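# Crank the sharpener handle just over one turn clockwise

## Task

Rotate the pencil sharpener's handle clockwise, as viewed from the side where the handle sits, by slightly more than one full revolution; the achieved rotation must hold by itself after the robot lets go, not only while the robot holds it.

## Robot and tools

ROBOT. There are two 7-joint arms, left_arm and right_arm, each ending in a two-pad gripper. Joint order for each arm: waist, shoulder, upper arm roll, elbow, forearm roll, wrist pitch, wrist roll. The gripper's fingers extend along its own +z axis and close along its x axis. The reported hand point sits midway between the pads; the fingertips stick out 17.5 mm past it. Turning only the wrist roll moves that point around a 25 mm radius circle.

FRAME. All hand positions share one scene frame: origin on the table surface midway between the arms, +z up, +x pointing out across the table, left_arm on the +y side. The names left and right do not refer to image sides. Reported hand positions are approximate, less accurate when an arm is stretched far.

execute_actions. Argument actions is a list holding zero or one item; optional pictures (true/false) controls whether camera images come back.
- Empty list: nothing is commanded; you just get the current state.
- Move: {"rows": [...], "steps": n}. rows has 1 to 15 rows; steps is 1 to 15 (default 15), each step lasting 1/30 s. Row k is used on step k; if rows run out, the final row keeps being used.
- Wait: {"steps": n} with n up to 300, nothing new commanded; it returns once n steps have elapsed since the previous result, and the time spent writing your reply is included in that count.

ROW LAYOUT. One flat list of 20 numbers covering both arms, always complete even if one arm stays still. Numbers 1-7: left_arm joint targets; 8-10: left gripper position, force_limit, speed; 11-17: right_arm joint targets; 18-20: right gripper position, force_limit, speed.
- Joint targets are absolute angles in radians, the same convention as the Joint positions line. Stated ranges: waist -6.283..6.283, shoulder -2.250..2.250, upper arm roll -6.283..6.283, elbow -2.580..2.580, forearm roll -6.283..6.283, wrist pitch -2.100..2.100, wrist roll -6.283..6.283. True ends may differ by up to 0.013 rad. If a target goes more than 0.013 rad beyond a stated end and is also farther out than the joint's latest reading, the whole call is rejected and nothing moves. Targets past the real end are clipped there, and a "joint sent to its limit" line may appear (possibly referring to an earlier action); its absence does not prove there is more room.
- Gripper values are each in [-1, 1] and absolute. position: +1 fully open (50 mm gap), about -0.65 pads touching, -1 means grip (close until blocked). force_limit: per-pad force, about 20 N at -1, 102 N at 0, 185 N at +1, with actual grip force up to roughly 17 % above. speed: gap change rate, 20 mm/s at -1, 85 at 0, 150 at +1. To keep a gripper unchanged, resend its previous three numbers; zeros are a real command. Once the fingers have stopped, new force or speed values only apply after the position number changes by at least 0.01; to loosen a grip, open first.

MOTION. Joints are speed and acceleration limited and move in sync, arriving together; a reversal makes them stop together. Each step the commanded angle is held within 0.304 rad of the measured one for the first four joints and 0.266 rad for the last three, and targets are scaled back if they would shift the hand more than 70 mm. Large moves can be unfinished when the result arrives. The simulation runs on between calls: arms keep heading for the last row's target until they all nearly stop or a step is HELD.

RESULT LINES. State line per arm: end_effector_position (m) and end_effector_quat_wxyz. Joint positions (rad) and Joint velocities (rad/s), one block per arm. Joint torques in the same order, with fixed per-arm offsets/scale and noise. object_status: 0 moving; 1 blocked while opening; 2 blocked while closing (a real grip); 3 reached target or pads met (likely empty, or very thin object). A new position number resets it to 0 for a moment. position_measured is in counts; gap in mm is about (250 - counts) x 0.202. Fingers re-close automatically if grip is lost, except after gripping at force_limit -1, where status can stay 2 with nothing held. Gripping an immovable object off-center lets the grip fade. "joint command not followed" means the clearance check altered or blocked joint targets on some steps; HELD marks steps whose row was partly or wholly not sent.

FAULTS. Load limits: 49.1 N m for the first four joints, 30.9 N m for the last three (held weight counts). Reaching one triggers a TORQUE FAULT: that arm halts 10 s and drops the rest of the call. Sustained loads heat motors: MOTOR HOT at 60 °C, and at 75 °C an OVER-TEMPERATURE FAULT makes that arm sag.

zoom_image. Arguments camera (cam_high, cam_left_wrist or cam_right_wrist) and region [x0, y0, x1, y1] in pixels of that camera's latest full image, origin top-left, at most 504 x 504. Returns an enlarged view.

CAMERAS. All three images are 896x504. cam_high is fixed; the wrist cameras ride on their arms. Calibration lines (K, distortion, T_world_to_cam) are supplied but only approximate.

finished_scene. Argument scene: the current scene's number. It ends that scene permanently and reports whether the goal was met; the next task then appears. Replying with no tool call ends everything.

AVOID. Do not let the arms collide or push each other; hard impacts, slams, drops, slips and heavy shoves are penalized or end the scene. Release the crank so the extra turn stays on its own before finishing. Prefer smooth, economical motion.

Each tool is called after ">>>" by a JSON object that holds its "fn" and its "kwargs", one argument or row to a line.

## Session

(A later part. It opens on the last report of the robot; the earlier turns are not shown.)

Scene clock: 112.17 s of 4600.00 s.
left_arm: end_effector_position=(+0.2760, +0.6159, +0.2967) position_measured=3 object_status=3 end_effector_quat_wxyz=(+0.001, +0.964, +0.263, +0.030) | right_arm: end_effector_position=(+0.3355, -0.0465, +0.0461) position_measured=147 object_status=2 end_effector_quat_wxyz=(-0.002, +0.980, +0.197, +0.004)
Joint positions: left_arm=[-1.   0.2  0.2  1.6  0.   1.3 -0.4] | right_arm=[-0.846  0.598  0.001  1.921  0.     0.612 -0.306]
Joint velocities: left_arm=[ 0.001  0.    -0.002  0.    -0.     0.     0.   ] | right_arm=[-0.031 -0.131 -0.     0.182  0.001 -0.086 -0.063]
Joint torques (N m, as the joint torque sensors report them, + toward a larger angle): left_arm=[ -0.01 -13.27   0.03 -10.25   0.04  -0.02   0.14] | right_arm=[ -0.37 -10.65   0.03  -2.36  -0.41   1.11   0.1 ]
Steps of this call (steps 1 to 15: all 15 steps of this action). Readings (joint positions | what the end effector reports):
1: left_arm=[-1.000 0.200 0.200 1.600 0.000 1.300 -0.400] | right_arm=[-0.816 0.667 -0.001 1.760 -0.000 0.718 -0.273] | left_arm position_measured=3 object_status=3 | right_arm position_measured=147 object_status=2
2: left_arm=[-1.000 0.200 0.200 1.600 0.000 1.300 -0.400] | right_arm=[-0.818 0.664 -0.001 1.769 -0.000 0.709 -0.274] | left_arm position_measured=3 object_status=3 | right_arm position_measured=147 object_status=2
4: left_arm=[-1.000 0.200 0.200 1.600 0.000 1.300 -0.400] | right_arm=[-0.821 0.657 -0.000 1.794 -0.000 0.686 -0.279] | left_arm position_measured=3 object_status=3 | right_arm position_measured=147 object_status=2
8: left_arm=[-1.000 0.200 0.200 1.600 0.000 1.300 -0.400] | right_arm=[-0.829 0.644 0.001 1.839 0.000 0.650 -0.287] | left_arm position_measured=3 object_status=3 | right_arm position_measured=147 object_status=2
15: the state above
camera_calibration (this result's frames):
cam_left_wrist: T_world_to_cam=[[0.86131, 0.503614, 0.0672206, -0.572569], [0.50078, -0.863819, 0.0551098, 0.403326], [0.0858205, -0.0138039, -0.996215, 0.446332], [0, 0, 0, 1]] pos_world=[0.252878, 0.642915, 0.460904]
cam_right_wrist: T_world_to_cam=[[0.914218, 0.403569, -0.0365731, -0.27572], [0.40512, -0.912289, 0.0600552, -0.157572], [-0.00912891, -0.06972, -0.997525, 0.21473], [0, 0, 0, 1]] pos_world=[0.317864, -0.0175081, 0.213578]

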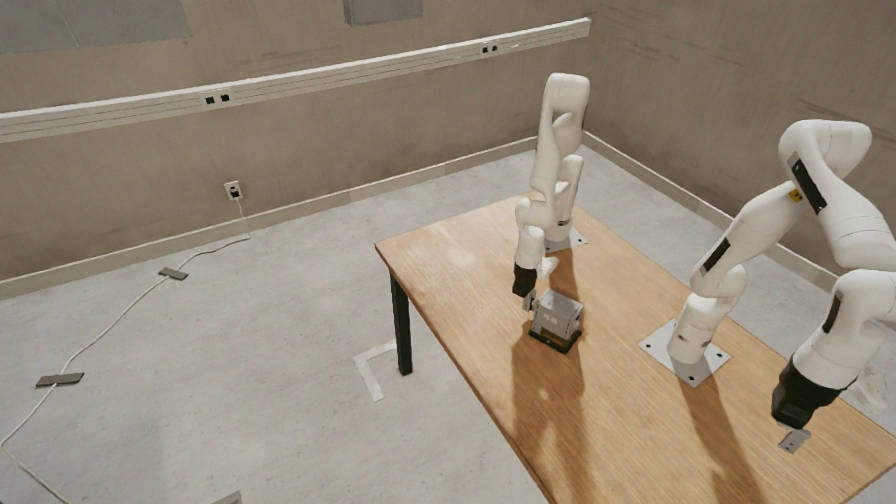

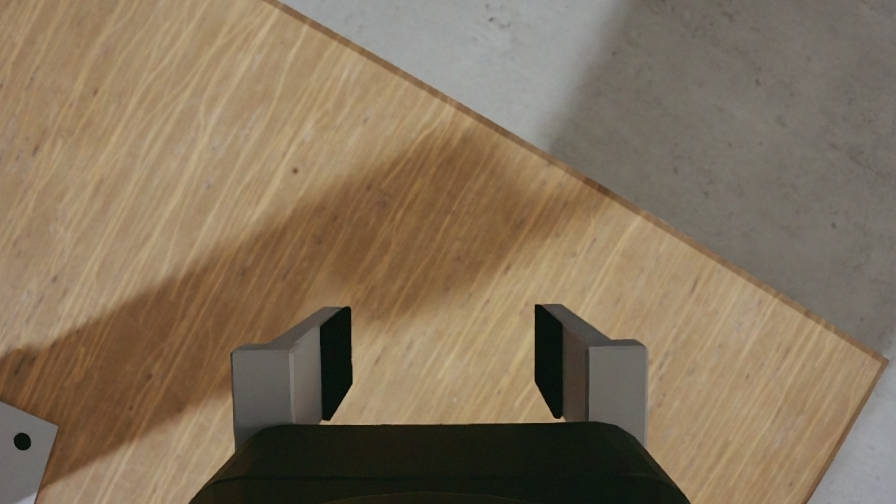

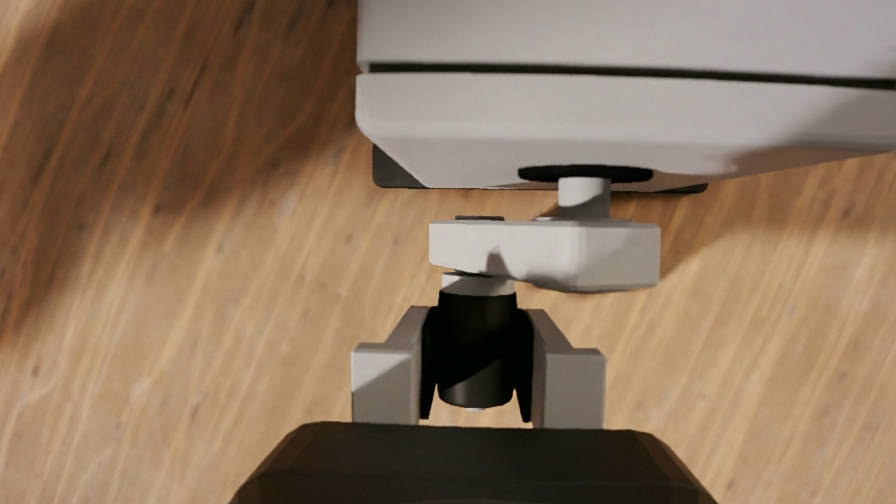

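Moderate forces, lagging; continue.

>>> {"fn": "execute_actions", "kwargs": {
  "actions": [
    {"rows":[[-1.0,0.2,0.2,1.6,0,1.3,-0.4,1,0,0,-0.849,0.598,0,1.931,0,0.612,-0.307,-1,-0.4,0.2],[-1.0,0.2,0.2,1.6,0,1.3,-0.4,1,0,0,-0.849,0.598,0,1.931,0,0.612,-0.307,-1,-0.4,0.2],[-1.0,0.2,0.2,1.6,0,1.3,-0.4,1,0,0,-0.857,0.566,0,1.959,0,0.617,-0.315,-1,-0.4,0.2],[-1.0,0.2,0.2,1.6,0,1.3,-0.4,1,0,0,-0.857,0.566,0,1.959,0,0.617,-0.315,-1,-0.4,0.2],[-1.0,0.2,0.2,1.6,0,1.3,-0.4,1,0,0,-0.857,0.566,0,1.959,0,0.617,-0.315,-1,-0.4,0.2],[-1.0,0.2,0.2,1.6,0,1.3,-0.4,1,0,0,-0.857,0.566,0,1.959,0,0.617,-0.315,-1,-0.4,0.2],[-1.0,0.2,0.2,1.6,0,1.3,-0.4,1,0,0,-0.863,0.532,0,1.976,0,0.634,-0.321,-1,-0.4,0.2],[-1.0,0.2,0.2,1.6,0,1.3,-0.4,1,0,0,-0.863,0.532,0,1.976,0,0.634,-0.321,-1,-0.4,0.2],[-1.0,0.2,0.2,1.6,0,1.3,-0.4,1,0,0,-0.863,0.532,0,1.976,0,0.634,-0.321,-1,-0.4,0.2],[-1.0,0.2,0.2,1.6,0,1.3,-0.4,1,0,0,-0.863,0.532,0,1.976,0,0.634,-0.321,-1,-0.4,0.2],[-1.0,0.2,0.2,1.6,0,1.3,-0.4,1,0,0,-0.867,0.499,0,1.979,0,0.664,-0.325,-1,-0.4,0.2],[-1.0,0.2,0.2,1.6,0,1.3,-0.4,1,0,0,-0.867,0.499,0,1.979,0,0.664,-0.325,-1,-0.4,0.2],[-1.0,0.2,0.2,1.6,0,1.3,-0.4,1,0,0,-0.867,0.499,0,1.979,0,0.664,-0.325,-1,-0.4,0.2],[-1.0,0.2,0.2,1.6,0,1.3,-0.4,1,0,0,-0.867,0.499,0,1.979,0,0.664,-0.325,-1,-0.4,0.2],[-1.0,0.2,0.2,1.6,0,1.3,-0.4,1,0,0,-0.869,0.469,0,1.971,0,0.701,-0.327,-1,-0.4,0.2]]}
  ],
  "pictures": false
}}

>>> {"fn": "execute_actions", "kwargs": {
  "actions": [
    {"rows":[[-1.0,0.2,0.2,1.6,0,1.3,-0.4,1,0,0,-0.869,0.469,0,1.971,0,0.701,-0.327,-1,-0.4,0.2],[-1.0,0.2,0.2,1.6,0,1.3,-0.4,1,0,0,-0.869,0.469,0,1.971,0,0.701,-0.327,-1,-0.4,0.2],[-1.0,0.2,0.2,1.6,0,1.3,-0.4,1,0,0,-0.869,0.469,0,1.971,0,0.701,-0.327,-1,-0.4,0.2],[-1.0,0.2,0.2,1.6,0,1.3,-0.4,1,0,0,-0.867,0.447,0,1.950,0,0.745,-0.325,-1,-0.4,0.2],[-1.0,0.2,0.2,1.6,0,1.3,-0.4,1,0,0,-0.867,0.447,0,1.950,0,0.745,-0.325,-1,-0.4,0.2],[-1.0,0.2,0.2,1.6,0,1.3,-0.4,1,0,0,-0.867,0.447,0,1.950,0,0.745,-0.325,-1,-0.4,0.2],[-1.0,0.2,0.2,1.6,0,1.3,-0.4,1,0,0,-0.867,0.447,0,1.950,0,0.745,-0.325,-1,-0.4,0.2],[-1.0,0.2,0.2,1.6,0,1.3,-0.4,1,0,0,-0.863,0.430,0,1.918,0,0.794,-0.321,-1,-0.4,0.2],[-1.0,0.2,0.2,1.6,0,1.3,-0.4,1,0,0,-0.863,0.430,0,1.918,0,0.794,-0.321,-1,-0.4,0.2],[-1.0,0.2,0.2,1.6,0,1.3,-0.4,1,0,0,-0.863,0.430,0,1.918,0,0.794,-0.321,-1,-0.4,0.2],[-1.0,0.2,0.2,1.6,0,1.3,-0.4,1,0,0,-0.863,0.430,0,1.918,0,0.794,-0.321,-1,-0.4,0.2],[-1.0,0.2,0.2,1.6,0,1.3,-0.4,1,0,0,-0.857,0.426,0,1.878,0,0.838,-0.315,-1,-0.4,0.2]]}
  ]
}}

Scene clock: 139.07 s of 4600.00 s.
left_arm: end_effector_position=(+0.2760, +0.6159, +0.2967) position_measured=3 object_status=3 end_effector_quat_wxyz=(+0.001, +0.964, +0.263, +0.030) | right_arm: end_effector_position=(+0.3111, -0.0569, +0.0762) position_measured=147 object_status=2 end_effector_quat_wxyz=(-0.001, +0.980, +0.197, +0.003)
Joint positions: left_arm=[-1.   0.2  0.2  1.6  0.   1.3 -0.4] | right_arm=[-0.866  0.499  0.001  1.976  0.001  0.661 -0.325]
Joint velocities: left_arm=[ 0.001 -0.    -0.    -0.     0.001  0.     0.001] | right_arm=[-0.016 -0.156  0.001 -0.027  0.001  0.155 -0.017]
Joint torques (N m, as the joint torque sensors report them, + toward a larger angle): left_arm=[ -0.25 -13.42   0.05 -10.1    0.07  -0.2   -0.02] | right_arm=[ -0.51 -15.16  -0.34  -3.28  -0.3    1.91   0.02]
Steps of this call (steps 1 to 15: the robot went on to your last target; steps 16 to 90: nothing new was sent; then 23.40 s passed at rest; steps 91 to 105: all 15 steps of this action). Readings (joint positions | what the end effector reports):
91: left_arm=[-1.000 0.200 0.200 1.600 0.000 1.300 -0.400] | right_arm=[-0.848 0.594 0.002 1.927 0.001 0.609 -0.307] | left_arm position_measured=3 object_status=3 | right_arm position_measured=147 object_status=2
92: left_arm=[-1.000 0.200 0.200 1.600 0.000 1.300 -0.400] | right_arm=[-0.848 0.594 0.002 1.927 0.001 0.609 -0.307] | left_arm position_measured=3 object_status=3 | right_arm position_measured=147 object_status=2
94: left_arm=[-1.000 0.200 0.200 1.600 0.000 1.300 -0.400] | right_arm=[-0.849 0.587 0.002 1.932 0.001 0.610 -0.308] | left_arm position_measured=3 object_status=3 | right_arm position_measured=147 object_status=2
98: left_arm=[-1.000 0.200 0.200 1.600 0.000 1.300 -0.400] | right_arm=[-0.857 0.554 0.002 1.960 0.001 0.617 -0.317] | left_arm position_measured=3 object_status=3 | right_arm position_measured=147 object_status=2
105: the state above

Scene clock: 139.57 s of 4600.00 s.
left_arm: end_effector_position=(+0.2760, +0.6159, +0.2967) position_measured=3 object_status=3 end_effector_quat_wxyz=(+0.001, +0.964, +0.263, +0.030) | right_arm: end_effector_position=(+0.3197, -0.0533, +0.1237) position_measured=147 object_status=2 end_effector_quat_wxyz=(+0.000, +0.980, +0.198, +0.001)
Joint positions: left_arm=[-1.   0.2  0.2  1.6  0.   1.3 -0.4] | right_arm=[-0.858  0.429  0.001  1.885  0.     0.827 -0.317]
Joint velocities: left_arm=[-0.002 -0.     0.001 -0.001 -0.    -0.    -0.001] | right_arm=[ 0.027 -0.03   0.009 -0.248  0.007  0.255  0.041]
Joint torques (N m, as the joint torque sensors report them, + toward a larger angle): left_arm=[ -0.01 -13.55  -0.09 -10.06   0.08  -0.19  -0.02] | right_arm=[ -0.35 -15.88   0.12  -4.97  -0.57   1.65  -0.16]
Steps of this call (steps 1 to 15: all 15 steps of this action). Readings (joint positions | what the end effector reports):
1: left_arm=[-1.000 0.200 0.200 1.600 0.000 1.300 -0.400] | right_arm=[-0.866 0.491 0.001 1.975 0.001 0.670 -0.326] | left_arm position_measured=3 object_status=3 | right_arm position_measured=147 object_status=2
2: left_arm=[-1.000 0.200 0.200 1.600 0.000 1.300 -0.400] | right_arm=[-0.867 0.480 0.001 1.973 0.001 0.684 -0.326] | left_arm position_measured=3 object_status=3 | right_arm position_measured=147 object_status=2
4: left_arm=[-1.000 0.200 0.200 1.600 0.000 1.300 -0.400] | right_arm=[-0.867 0.470 0.001 1.968 0.001 0.699 -0.327] | left_arm position_measured=3 object_status=3 | right_arm position_measured=147 object_status=2
8: left_arm=[-1.000 0.200 0.200 1.600 0.000 1.300 -0.400] | right_arm=[-0.866 0.449 0.001 1.948 0.001 0.742 -0.325] | left_arm position_measured=3 object_status=3 | right_arm position_measured=147 object_status=2
15: the state above
camera_calibration (this result's frames):
cam_left_wrist: T_world_to_cam=[[0.86131, 0.503614, 0.0672206, -0.572569], [0.50078, -0.863819, 0.0551099, 0.403326], [0.0858206, -0.013804, -0.996215, 0.446332], [0, 0, 0, 1]] pos_world=[0.252878, 0.642915, 0.460904]
cam_right_wrist: T_world_to_cam=[[0.913456, 0.404421, -0.0451926, -0.254363], [0.406623, -0.911473, 0.062246, -0.16275], [-0.0160182, -0.0752354, -0.997037, 0.293365], [0, 0, 0, 1]] pos_world=[0.303227, -0.0234005, 0.291131]

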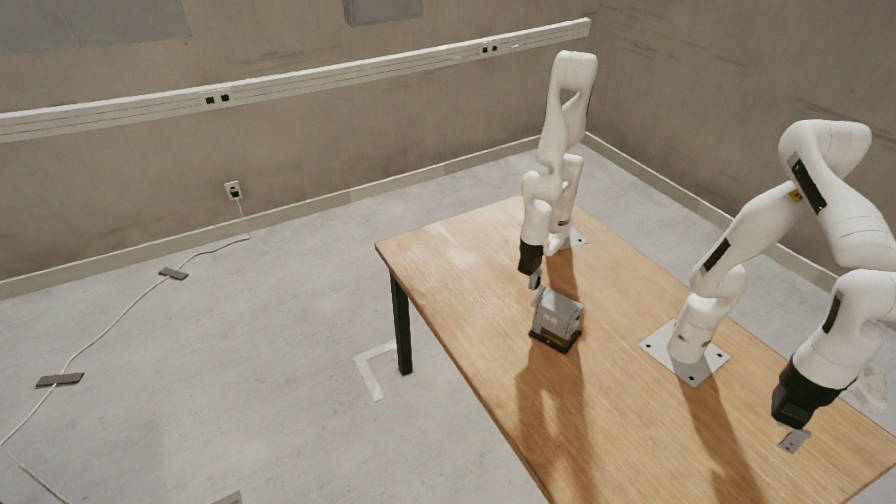

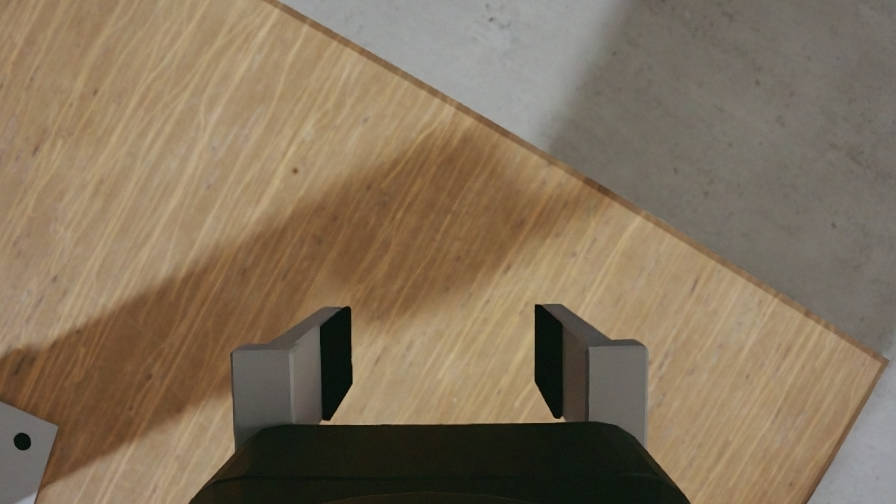

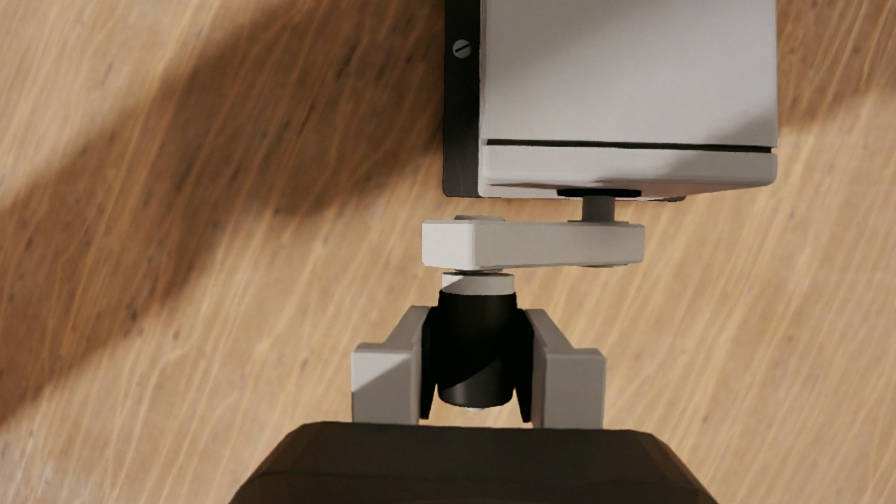

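>>> {"fn": "execute_actions", "kwargs": {
  "actions": [
    {"rows":[[-1.0,0.2,0.2,1.6,0,1.3,-0.4,1,0,0,-0.857,0.426,0,1.878,0,0.838,-0.315,-1,-0.4,0.2],[-1.0,0.2,0.2,1.6,0,1.3,-0.4,1,0,0,-0.857,0.426,0,1.878,0,0.838,-0.315,-1,-0.4,0.2],[-1.0,0.2,0.2,1.6,0,1.3,-0.4,1,0,0,-0.849,0.432,0,1.835,0,0.875,-0.307,-1,-0.4,0.2],[-1.0,0.2,0.2,1.6,0,1.3,-0.4,1,0,0,-0.849,0.432,0,1.835,0,0.875,-0.307,-1,-0.4,0.2],[-1.0,0.2,0.2,1.6,0,1.3,-0.4,1,0,0,-0.849,0.432,0,1.835,0,0.875,-0.307,-1,-0.4,0.2],[-1.0,0.2,0.2,1.6,0,1.3,-0.4,1,0,0,-0.849,0.432,0,1.835,0,0.875,-0.307,-1,-0.4,0.2],[-1.0,0.2,0.2,1.6,0,1.3,-0.4,1,0,0,-0.840,0.447,0,1.789,0,0.906,-0.298,-1,-0.4,0.2],[-1.0,0.2,0.2,1.6,0,1.3,-0.4,1,0,0,-0.840,0.447,0,1.789,0,0.906,-0.298,-1,-0.4,0.2],[-1.0,0.2,0.2,1.6,0,1.3,-0.4,1,0,0,-0.840,0.447,0,1.789,0,0.906,-0.298,-1,-0.4,0.2],[-1.0,0.2,0.2,1.6,0,1.3,-0.4,1,0,0,-0.840,0.447,0,1.789,0,0.906,-0.298,-1,-0.4,0.2],[-1.0,0.2,0.2,1.6,0,1.3,-0.4,1,0,0,-0.8315,0.470,0,1.744,0,0.928,-0.2895,-1,-0.4,0.2],[-1.0,0.2,0.2,1.6,0,1.3,-0.4,1,0,0,-0.8315,0.470,0,1.744,0,0.928,-0.2895,-1,-0.4,0.2],[-1.0,0.2,0.2,1.6,0,1.3,-0.4,1,0,0,-0.8315,0.470,0,1.744,0,0.928,-0.2895,-1,-0.4,0.2],[-1.0,0.2,0.2,1.6,0,1.3,-0.4,1,0,0,-0.8315,0.470,0,1.744,0,0.928,-0.2895,-1,-0.4,0.2],[-1.0,0.2,0.2,1.6,0,1.3,-0.4,1,0,0,-0.823,0.497,0,1.706,0,0.939,-0.281,-1,-0.4,0.2]]}
  ],
  "pictures": false
}}

>>> {"fn": "execute_actions", "kwargs": {
  "actions": [
    {"rows":[[-1.0,0.2,0.2,1.6,0,1.3,-0.4,1,0,0,-0.823,0.497,0,1.706,0,0.939,-0.281,-1,-0.4,0.2],[-1.0,0.2,0.2,1.6,0,1.3,-0.4,1,0,0,-0.823,0.497,0,1.706,0,0.939,-0.281,-1,-0.4,0.2],[-1.0,0.2,0.2,1.6,0,1.3,-0.4,1,0,0,-0.823,0.497,0,1.706,0,0.939,-0.281,-1,-0.4,0.2],[-1.0,0.2,0.2,1.6,0,1.3,-0.4,1,0,0,-0.816,0.528,0,1.667,0,0.946,-0.274,-1,-0.4,0.2],[-1.0,0.2,0.2,1.6,0,1.3,-0.4,1,0,0,-0.816,0.528,0,1.667,0,0.946,-0.274,-1,-0.4,0.2],[-1.0,0.2,0.2,1.6,0,1.3,-0.4,1,0,0,-0.816,0.528,0,1.667,0,0.946,-0.274,-1,-0.4,0.2],[-1.0,0.2,0.2,1.6,0,1.3,-0.4,1,0,0,-0.816,0.528,0,1.667,0,0.946,-0.274,-1,-0.4,0.2],[-1.0,0.2,0.2,1.6,0,1.3,-0.4,1,0,0,-0.816,0.528,0,1.667,0,0.946,-0.274,-1,-0.4,0.2],[-1.0,0.2,0.2,1.6,0,1.3,-0.4,1,0,0,-0.816,0.528,0,1.667,0,0.946,-0.274,-1,-0.4,0.2],[-1.0,0.2,0.2,1.6,0,1.3,-0.4,1,0,0,-0.816,0.528,0,1.667,0,0.946,-0.274,-1,-0.4,0.2],[-1.0,0.2,0.2,1.6,0,1.3,-0.4,1,0,0,-0.816,0.528,0,1.667,0,0.946,-0.274,1,-0.4,1]]}
  ],
  "pictures": false
}}

>>> {"fn": "execute_actions", "kwargs": {
  "actions": [
    {"rows":[[-1.0,0.2,0.2,1.6,0,1.3,-0.4,1,0,0,-0.816,0.528,0,1.667,0,0.946,-0.274,1,-0.4,1],[-1.0,0.2,0.2,1.6,0,1.3,-0.4,1,0,0,-0.816,0.528,0,1.667,0,0.946,-0.274,1,-0.4,1],[-1.0,0.2,0.2,1.6,0,1.3,-0.4,1,0,0,-0.816,0.528,0,1.667,0,0.946,-0.274,1,-0.4,1],[-1.0,0.2,0.2,1.6,0,1.3,-0.4,1,0,0,-0.816,0.40,0,1.60,0,1.14,-0.274,1,-0.4,1]]}
  ],
  "pictures": false
}}

>>> {"fn": "execute_actions", "kwargs": {
  "actions": [
    {"steps":15}
  ]
}}

Scene clock: 166.37 s of 4600.00 s.
left_arm: end_effector_position=(+0.2760, +0.6159, +0.2967) position_measured=3 object_status=3 end_effector_quat_wxyz=(+0.001, +0.964, +0.263, +0.030) | right_arm: end_effector_position=(+0.3518, -0.0397, +0.1405) position_measured=147 object_status=2 end_effector_quat_wxyz=(+0.000, +0.980, +0.199, -0.001)
Joint positions: left_arm=[-1.   0.2  0.2  1.6  0.   1.3 -0.4] | right_arm=[-0.832  0.468  0.     1.747  0.     0.928 -0.29 ]
Joint velocities: left_arm=[ 0.001  0.     0.001 -0.     0.001 -0.    -0.001] | right_arm=[ 0.053  0.165 -0.002 -0.236 -0.002  0.098  0.045]
Joint torques (N m, as the joint torque sensors report them, + toward a larger angle): left_arm=[  0.09 -13.46   0.22 -10.27   0.08  -0.2    0.24] | right_arm=[  0.38 -17.24   0.81  -7.6   -0.44  -0.03  -0.19]
Steps of this call (steps 1 to 15: the robot went on to your last target; steps 16 to 90: nothing new was sent; then 23.30 s passed at rest; steps 91 to 105: all 15 steps of this action). Readings (joint positions | what the end effector reports):
91: left_arm=[-1.000 0.200 0.200 1.600 0.000 1.300 -0.400] | right_arm=[-0.856 0.429 0.001 1.877 0.001 0.835 -0.315] | left_arm position_measured=3 object_status=3 | right_arm position_measured=147 object_status=2
92: left_arm=[-1.000 0.200 0.200 1.600 0.000 1.300 -0.400] | right_arm=[-0.856 0.429 0.001 1.877 0.001 0.835 -0.315] | left_arm position_measured=3 object_status=3 | right_arm position_measured=147 object_status=2
94: left_arm=[-1.000 0.200 0.200 1.600 0.000 1.300 -0.400] | right_arm=[-0.855 0.430 0.000 1.872 0.000 0.840 -0.314] | left_arm position_measured=3 object_status=3 | right_arm position_measured=147 object_status=2
98: left_arm=[-1.000 0.200 0.200 1.600 0.000 1.300 -0.400] | right_arm=[-0.847 0.438 -0.000 1.827 -0.000 0.879 -0.306] | left_arm position_measured=3 object_status=3 | right_arm position_measured=147 object_status=2
105: the state above

Scene clock: 166.87 s of 4600.00 s.
left_arm: end_effector_position=(+0.2760, +0.6159, +0.2967) position_measured=3 object_status=3 end_effector_quat_wxyz=(+0.001, +0.964, +0.263, +0.030) | right_arm: end_effector_position=(+0.3767, -0.0289, +0.1339) position_measured=33 object_status=0 end_effector_quat_wxyz=(-0.000, +0.980, +0.199, +0.001)
Joint positions: left_arm=[-1.   0.2  0.2  1.6  0.   1.3 -0.4] | right_arm=[-0.816  0.527  0.     1.667  0.     0.946 -0.274]
Joint velocities: left_arm=[-0.001  0.     0.001  0.    -0.001 -0.001 -0.   ] | right_arm=[ 0.001  0.006 -0.001 -0.002 -0.001 -0.001  0.001]
Joint torques (N m, as the joint torque sensors report them, + toward a larger angle): left_arm=[ -0.04 -13.43   0.02 -10.08   0.18  -0.25   0.07] | right_arm=[  0.23 -17.72   0.64  -7.34  -0.19   0.4   -0.19]
Steps of this call (steps 1 to 15: all 15 steps of this action). Readings (joint positions | what the end effector reports):
1: left_arm=[-1.000 0.200 0.200 1.600 0.000 1.300 -0.400] | right_arm=[-0.830 0.475 -0.000 1.737 -0.000 0.932 -0.288] | left_arm position_measured=3 object_status=3 | right_arm position_measured=147 object_status=2
2: left_arm=[-1.000 0.200 0.200 1.600 0.000 1.300 -0.400] | right_arm=[-0.827 0.484 -0.000 1.722 -0.000 0.936 -0.285] | left_arm position_measured=3 object_status=3 | right_arm position_measured=147 object_status=2
4: left_arm=[-1.000 0.200 0.200 1.600 0.000 1.300 -0.400] | right_arm=[-0.824 0.494 0.000 1.707 0.000 0.939 -0.281] | left_arm position_measured=3 object_status=3 | right_arm position_measured=147 object_status=2
8: left_arm=[-1.000 0.200 0.200 1.600 0.000 1.300 -0.400] | right_arm=[-0.817 0.524 0.000 1.670 0.000 0.946 -0.274] | left_arm position_measured=3 object_status=3 | right_arm position_measured=147 object_status=2
15: the state above

Scene clock: 167.37 s of 4600.00 s.
left_arm: end_effector_position=(+0.2760, +0.6159, +0.2967) position_measured=3 object_status=3 end_effector_quat_wxyz=(+0.001, +0.964, +0.263, +0.030) | right_arm: end_effector_position=(+0.3633, -0.0397, +0.2091) position_measured=3 object_status=3 end_effector_quat_wxyz=(+0.000, +0.980, +0.199, -0.001)
Joint positions: left_arm=[-1.   0.2  0.2  1.6  0.   1.3 -0.4] | right_arm=[-0.816  0.403  0.     1.6    0.     1.14  -0.274]
Joint velocities: left_arm=[ 0.001 -0.     0.001 -0.001 -0.     0.    -0.   ] | right_arm=[-0.001 -0.024 -0.001  0.006 -0.     0.008 -0.   ]
Joint torques (N m, as the joint torque sensors report them, + toward a larger angle): left_arm=[  0.07 -13.45   0.07  -9.98   0.05  -0.26   0.07] | right_arm=[  0.23 -16.77   0.77  -8.49  -0.21   0.23  -0.16]
Steps of this call (steps 1 to 15: all 15 steps of this action). Readings (joint positions | what the end effector reports):
1: left_arm=[-1.000 0.200 0.200 1.600 0.000 1.300 -0.400] | right_arm=[-0.816 0.527 0.000 1.667 0.000 0.946 -0.274] | left_arm position_measured=3 object_status=3 | right_arm position_measured=10 object_status=0
2: left_arm=[-1.000 0.200 0.200 1.600 0.000 1.300 -0.400] | right_arm=[-0.816 0.528 0.000 1.667 0.000 0.946 -0.274] | left_arm position_measured=3 object_status=3 | right_arm position_measured=3 object_status=0
4: left_arm=[-1.000 0.200 0.200 1.600 0.000 1.300 -0.400] | right_arm=[-0.816 0.527 -0.000 1.667 0.000 0.947 -0.274] | left_arm position_measured=3 object_status=3 | right_arm position_measured=3 object_status=0
8: left_arm=[-1.000 0.200 0.200 1.600 0.000 1.300 -0.400] | right_arm=[-0.816 0.472 -0.000 1.641 0.000 1.023 -0.274] | left_arm position_measured=3 object_status=3 | right_arm position_measured=3 object_status=3
15: the state above

Scene clock: 167.87 s of 4600.00 s.
left_arm: end_effector_position=(+0.2760, +0.6159, +0.2967) position_measured=3 object_status=3 end_effector_quat_wxyz=(+0.001, +0.964, +0.263, +0.030) | right_arm: end_effector_position=(+0.3634, -0.0396, +0.2106) position_measured=3 object_status=3 end_effector_quat_wxyz=(-0.000, +0.980, +0.199, +0.001)
Joint positions: left_arm=[-1.   0.2  0.2  1.6  0.   1.3 -0.4] | right_arm=[-0.816  0.4    0.     1.6   -0.     1.14  -0.274]
Joint velocities: left_arm=[ 0.    -0.    -0.001  0.     0.    -0.     0.   ] | right_arm=[-0.  0. -0. -0.  0. -0. -0.]
Joint torques (N m, as the joint torque sensors report them, + toward a larger angle): left_arm=[  0.13 -13.5    0.   -10.17   0.07  -0.17   0.06] | right_arm=[  0.27 -16.78   0.92  -8.34  -0.28   0.17  -0.25]
Steps of this call (steps 1 to 15: the robot went on to your last target). Readings (joint positions | what the end effector reports):
1: left_arm=[-1.000 0.200 0.200 1.600 0.000 1.300 -0.400] | right_arm=[-0.816 0.403 0.000 1.600 0.000 1.140 -0.274] | left_arm position_measured=3 object_status=3 | right_arm position_measured=3 object_status=3
2: left_arm=[-1.000 0.200 0.200 1.600 0.000 1.300 -0.400] | right_arm=[-0.816 0.402 0.000 1.600 -0.000 1.140 -0.274] | left_arm position_measured=3 object_status=3 | right_arm position_measured=3 object_status=3
4: left_arm=[-1.000 0.200 0.200 1.600 0.000 1.300 -0.400] | right_arm=[-0.816 0.401 -0.000 1.600 -0.000 1.140 -0.274] | left_arm position_measured=3 object_status=3 | right_arm position_measured=3 object_status=3
8: left_arm=[-1.000 0.200 0.200 1.600 0.000 1.300 -0.400] | right_arm=[-0.816 0.400 0.000 1.600 -0.000 1.140 -0.274] | left_arm position_measured=3 object_status=3 | right_arm position_measured=3 object_status=3
15: the state above
All arms were judged still, so your last target was given up. Only a new action makes them travel on or press farther. Fingers that are still opening or closing keep moving.
camera_calibration (this result's frames):
cam_left_wrist: T_world_to_cam=[[0.86131, 0.503614, 0.0672208, -0.572569], [0.50078, -0.863819, 0.0551099, 0.403326], [0.0858207, -0.0138039, -0.996215, 0.446332], [0, 0, 0, 1]] pos_world=[0.252878, 0.642915, 0.460904]
cam_right_wrist: T_world_to_cam=[[0.913036, 0.405427, -0.0446637, -0.295799], [0.407576, -0.911096, 0.0615364, -0.173645], [-0.0157443, -0.0743888, -0.997105, 0.38166], [0, 0, 0, 1]] pos_world=[0.346857, -0.00989148, 0.378029]

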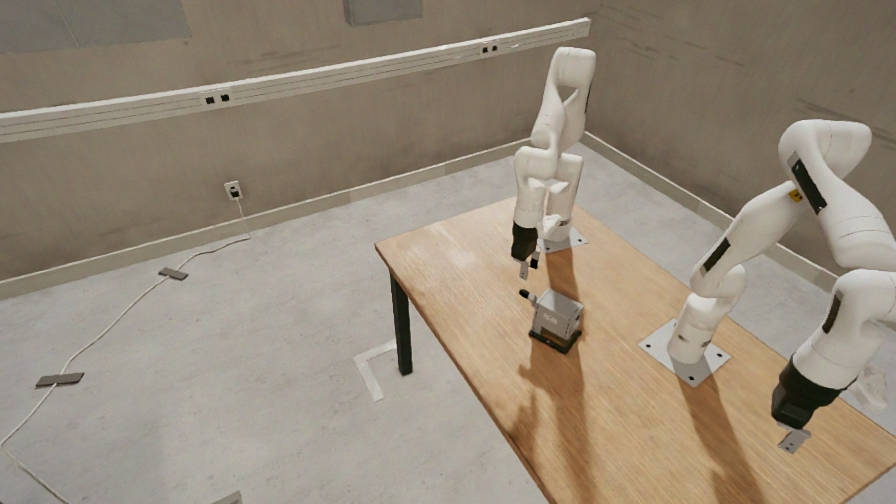

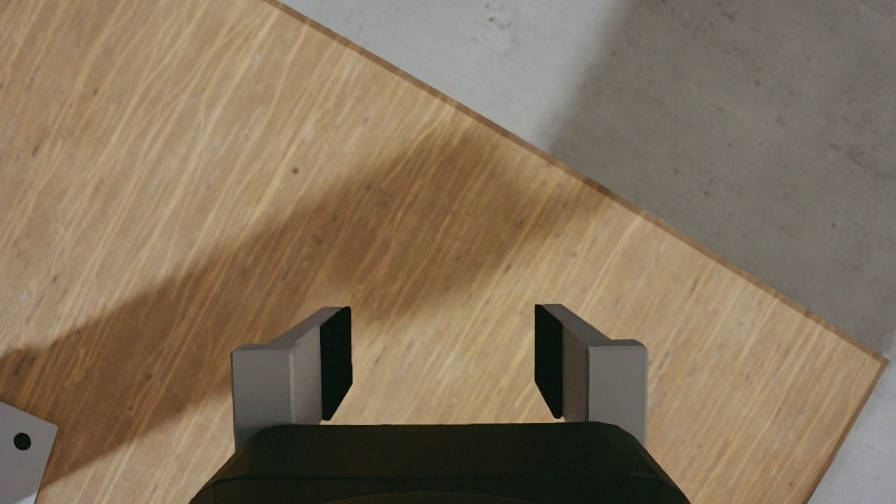

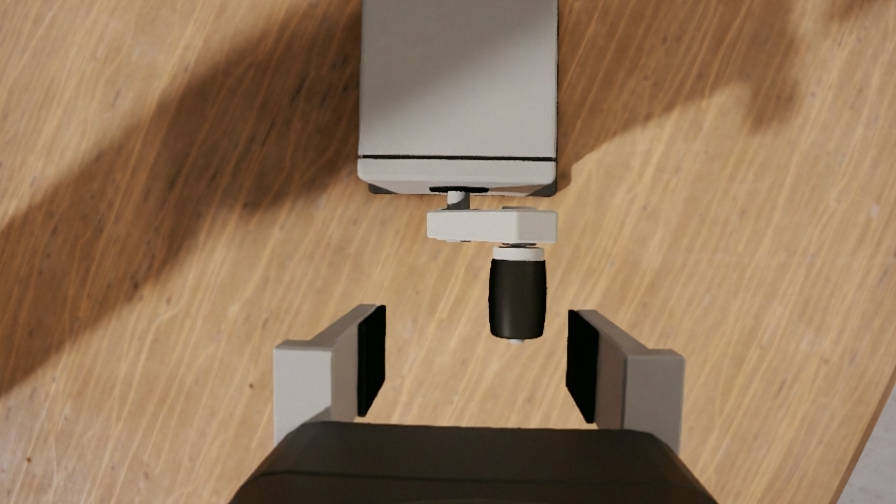

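>>> {"fn": "execute_actions", "kwargs": {
  "actions": []
}}

Scene clock: 174.43 s of 4600.00 s.
left_arm: end_effector_position=(+0.2760, +0.6159, +0.2967) position_measured=3 object_status=3 end_effector_quat_wxyz=(+0.001, +0.964, +0.263, +0.030) | right_arm: end_effector_position=(+0.3634, -0.0396, +0.2106) position_measured=3 object_status=3 end_effector_quat_wxyz=(-0.000, +0.980, +0.199, +0.001)
Joint positions: left_arm=[-1.   0.2  0.2  1.6  0.   1.3 -0.4] | right_arm=[-0.816  0.4    0.     1.6    0.     1.14  -0.274]
Joint velocities: left_arm=[-0.001 -0.    -0.001  0.    -0.     0.     0.   ] | right_arm=[ 0.    -0.     0.    -0.001  0.001 -0.    -0.   ]
Joint torques (N m, as the joint torque sensors report them, + toward a larger angle): left_arm=[  0.06 -13.37   0.22 -10.1    0.12  -0.24   0.05] | right_arm=[  0.38 -16.5    0.72  -8.42  -0.24   0.06  -0.26]
Steps of this call (steps 1 to 90: nothing new was sent; then 3.57 s passed at rest). Readings (joint positions | what the end effector reports):
1: left_arm=[-1.000 0.200 0.200 1.600 0.000 1.300 -0.400] | right_arm=[-0.816 0.400 -0.000 1.600 0.000 1.140 -0.274] | left_arm position_measured=3 object_status=3 | right_arm position_measured=3 object_status=3
2: left_arm=[-1.000 0.200 0.200 1.600 0.000 1.300 -0.400] | right_arm=[-0.816 0.400 0.000 1.600 -0.000 1.140 -0.274] | left_arm position_measured=3 object_status=3 | right_arm position_measured=3 object_status=3
4: left_arm=[-1.000 0.200 0.200 1.600 0.000 1.300 -0.400] | right_arm=[-0.816 0.400 0.000 1.600 0.000 1.140 -0.274] | left_arm position_measured=3 object_status=3 | right_arm position_measured=3 object_status=3
8: left_arm=[-1.000 0.200 0.200 1.600 0.000 1.300 -0.400] | right_arm=[-0.816 0.400 0.000 1.600 0.000 1.140 -0.274] | left_arm position_measured=3 object_status=3 | right_arm position_measured=3 object_status=3
90: the state above
camera_calibration (this result's frames):
cam_left_wrist: T_world_to_cam=[[0.86131, 0.503614, 0.0672205, -0.572569], [0.50078, -0.863819, 0.05511, 0.403326], [0.0858205, -0.0138041, -0.996215, 0.446332], [0, 0, 0, 1]] pos_world=[0.252878, 0.642915, 0.460904]
cam_right_wrist: T_world_to_cam=[[0.913036, 0.405429, -0.0446387, -0.295804], [0.407576, -0.911096, 0.0615301, -0.173644], [-0.015724, -0.0743728, -0.997107, 0.381666], [0, 0, 0, 1]] pos_world=[0.346854, -0.00989333, 0.378041]

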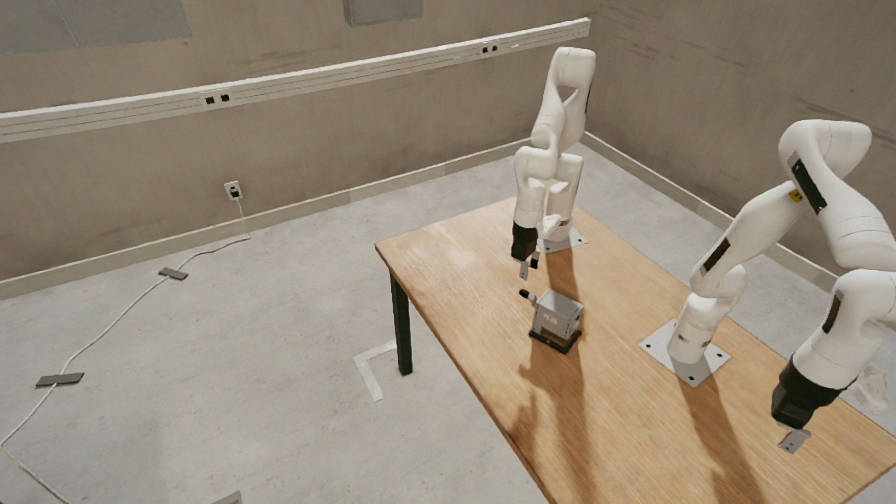

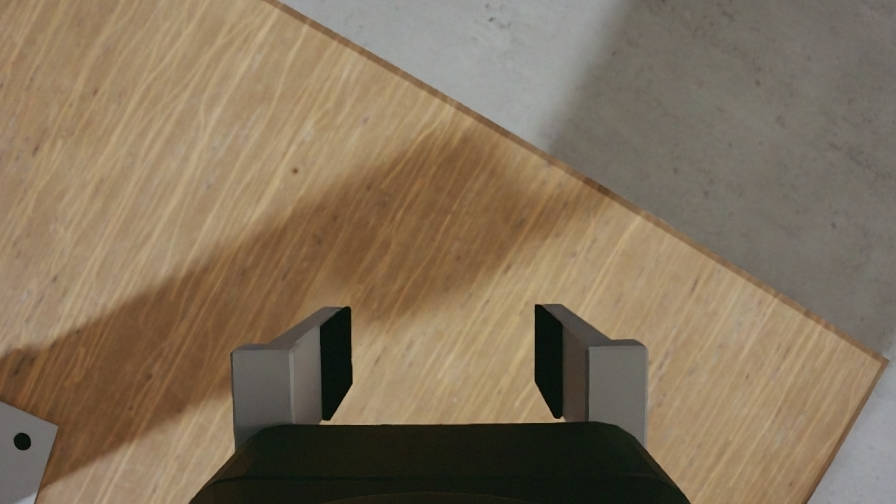

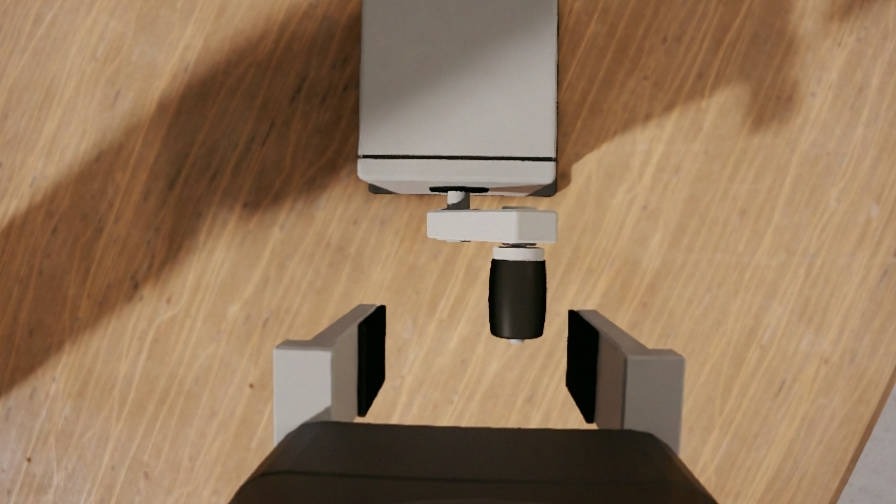

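>>> {"fn": "finished_scene", "kwargs": {
  "scene": 2
}}

The scene is finished: the task was done.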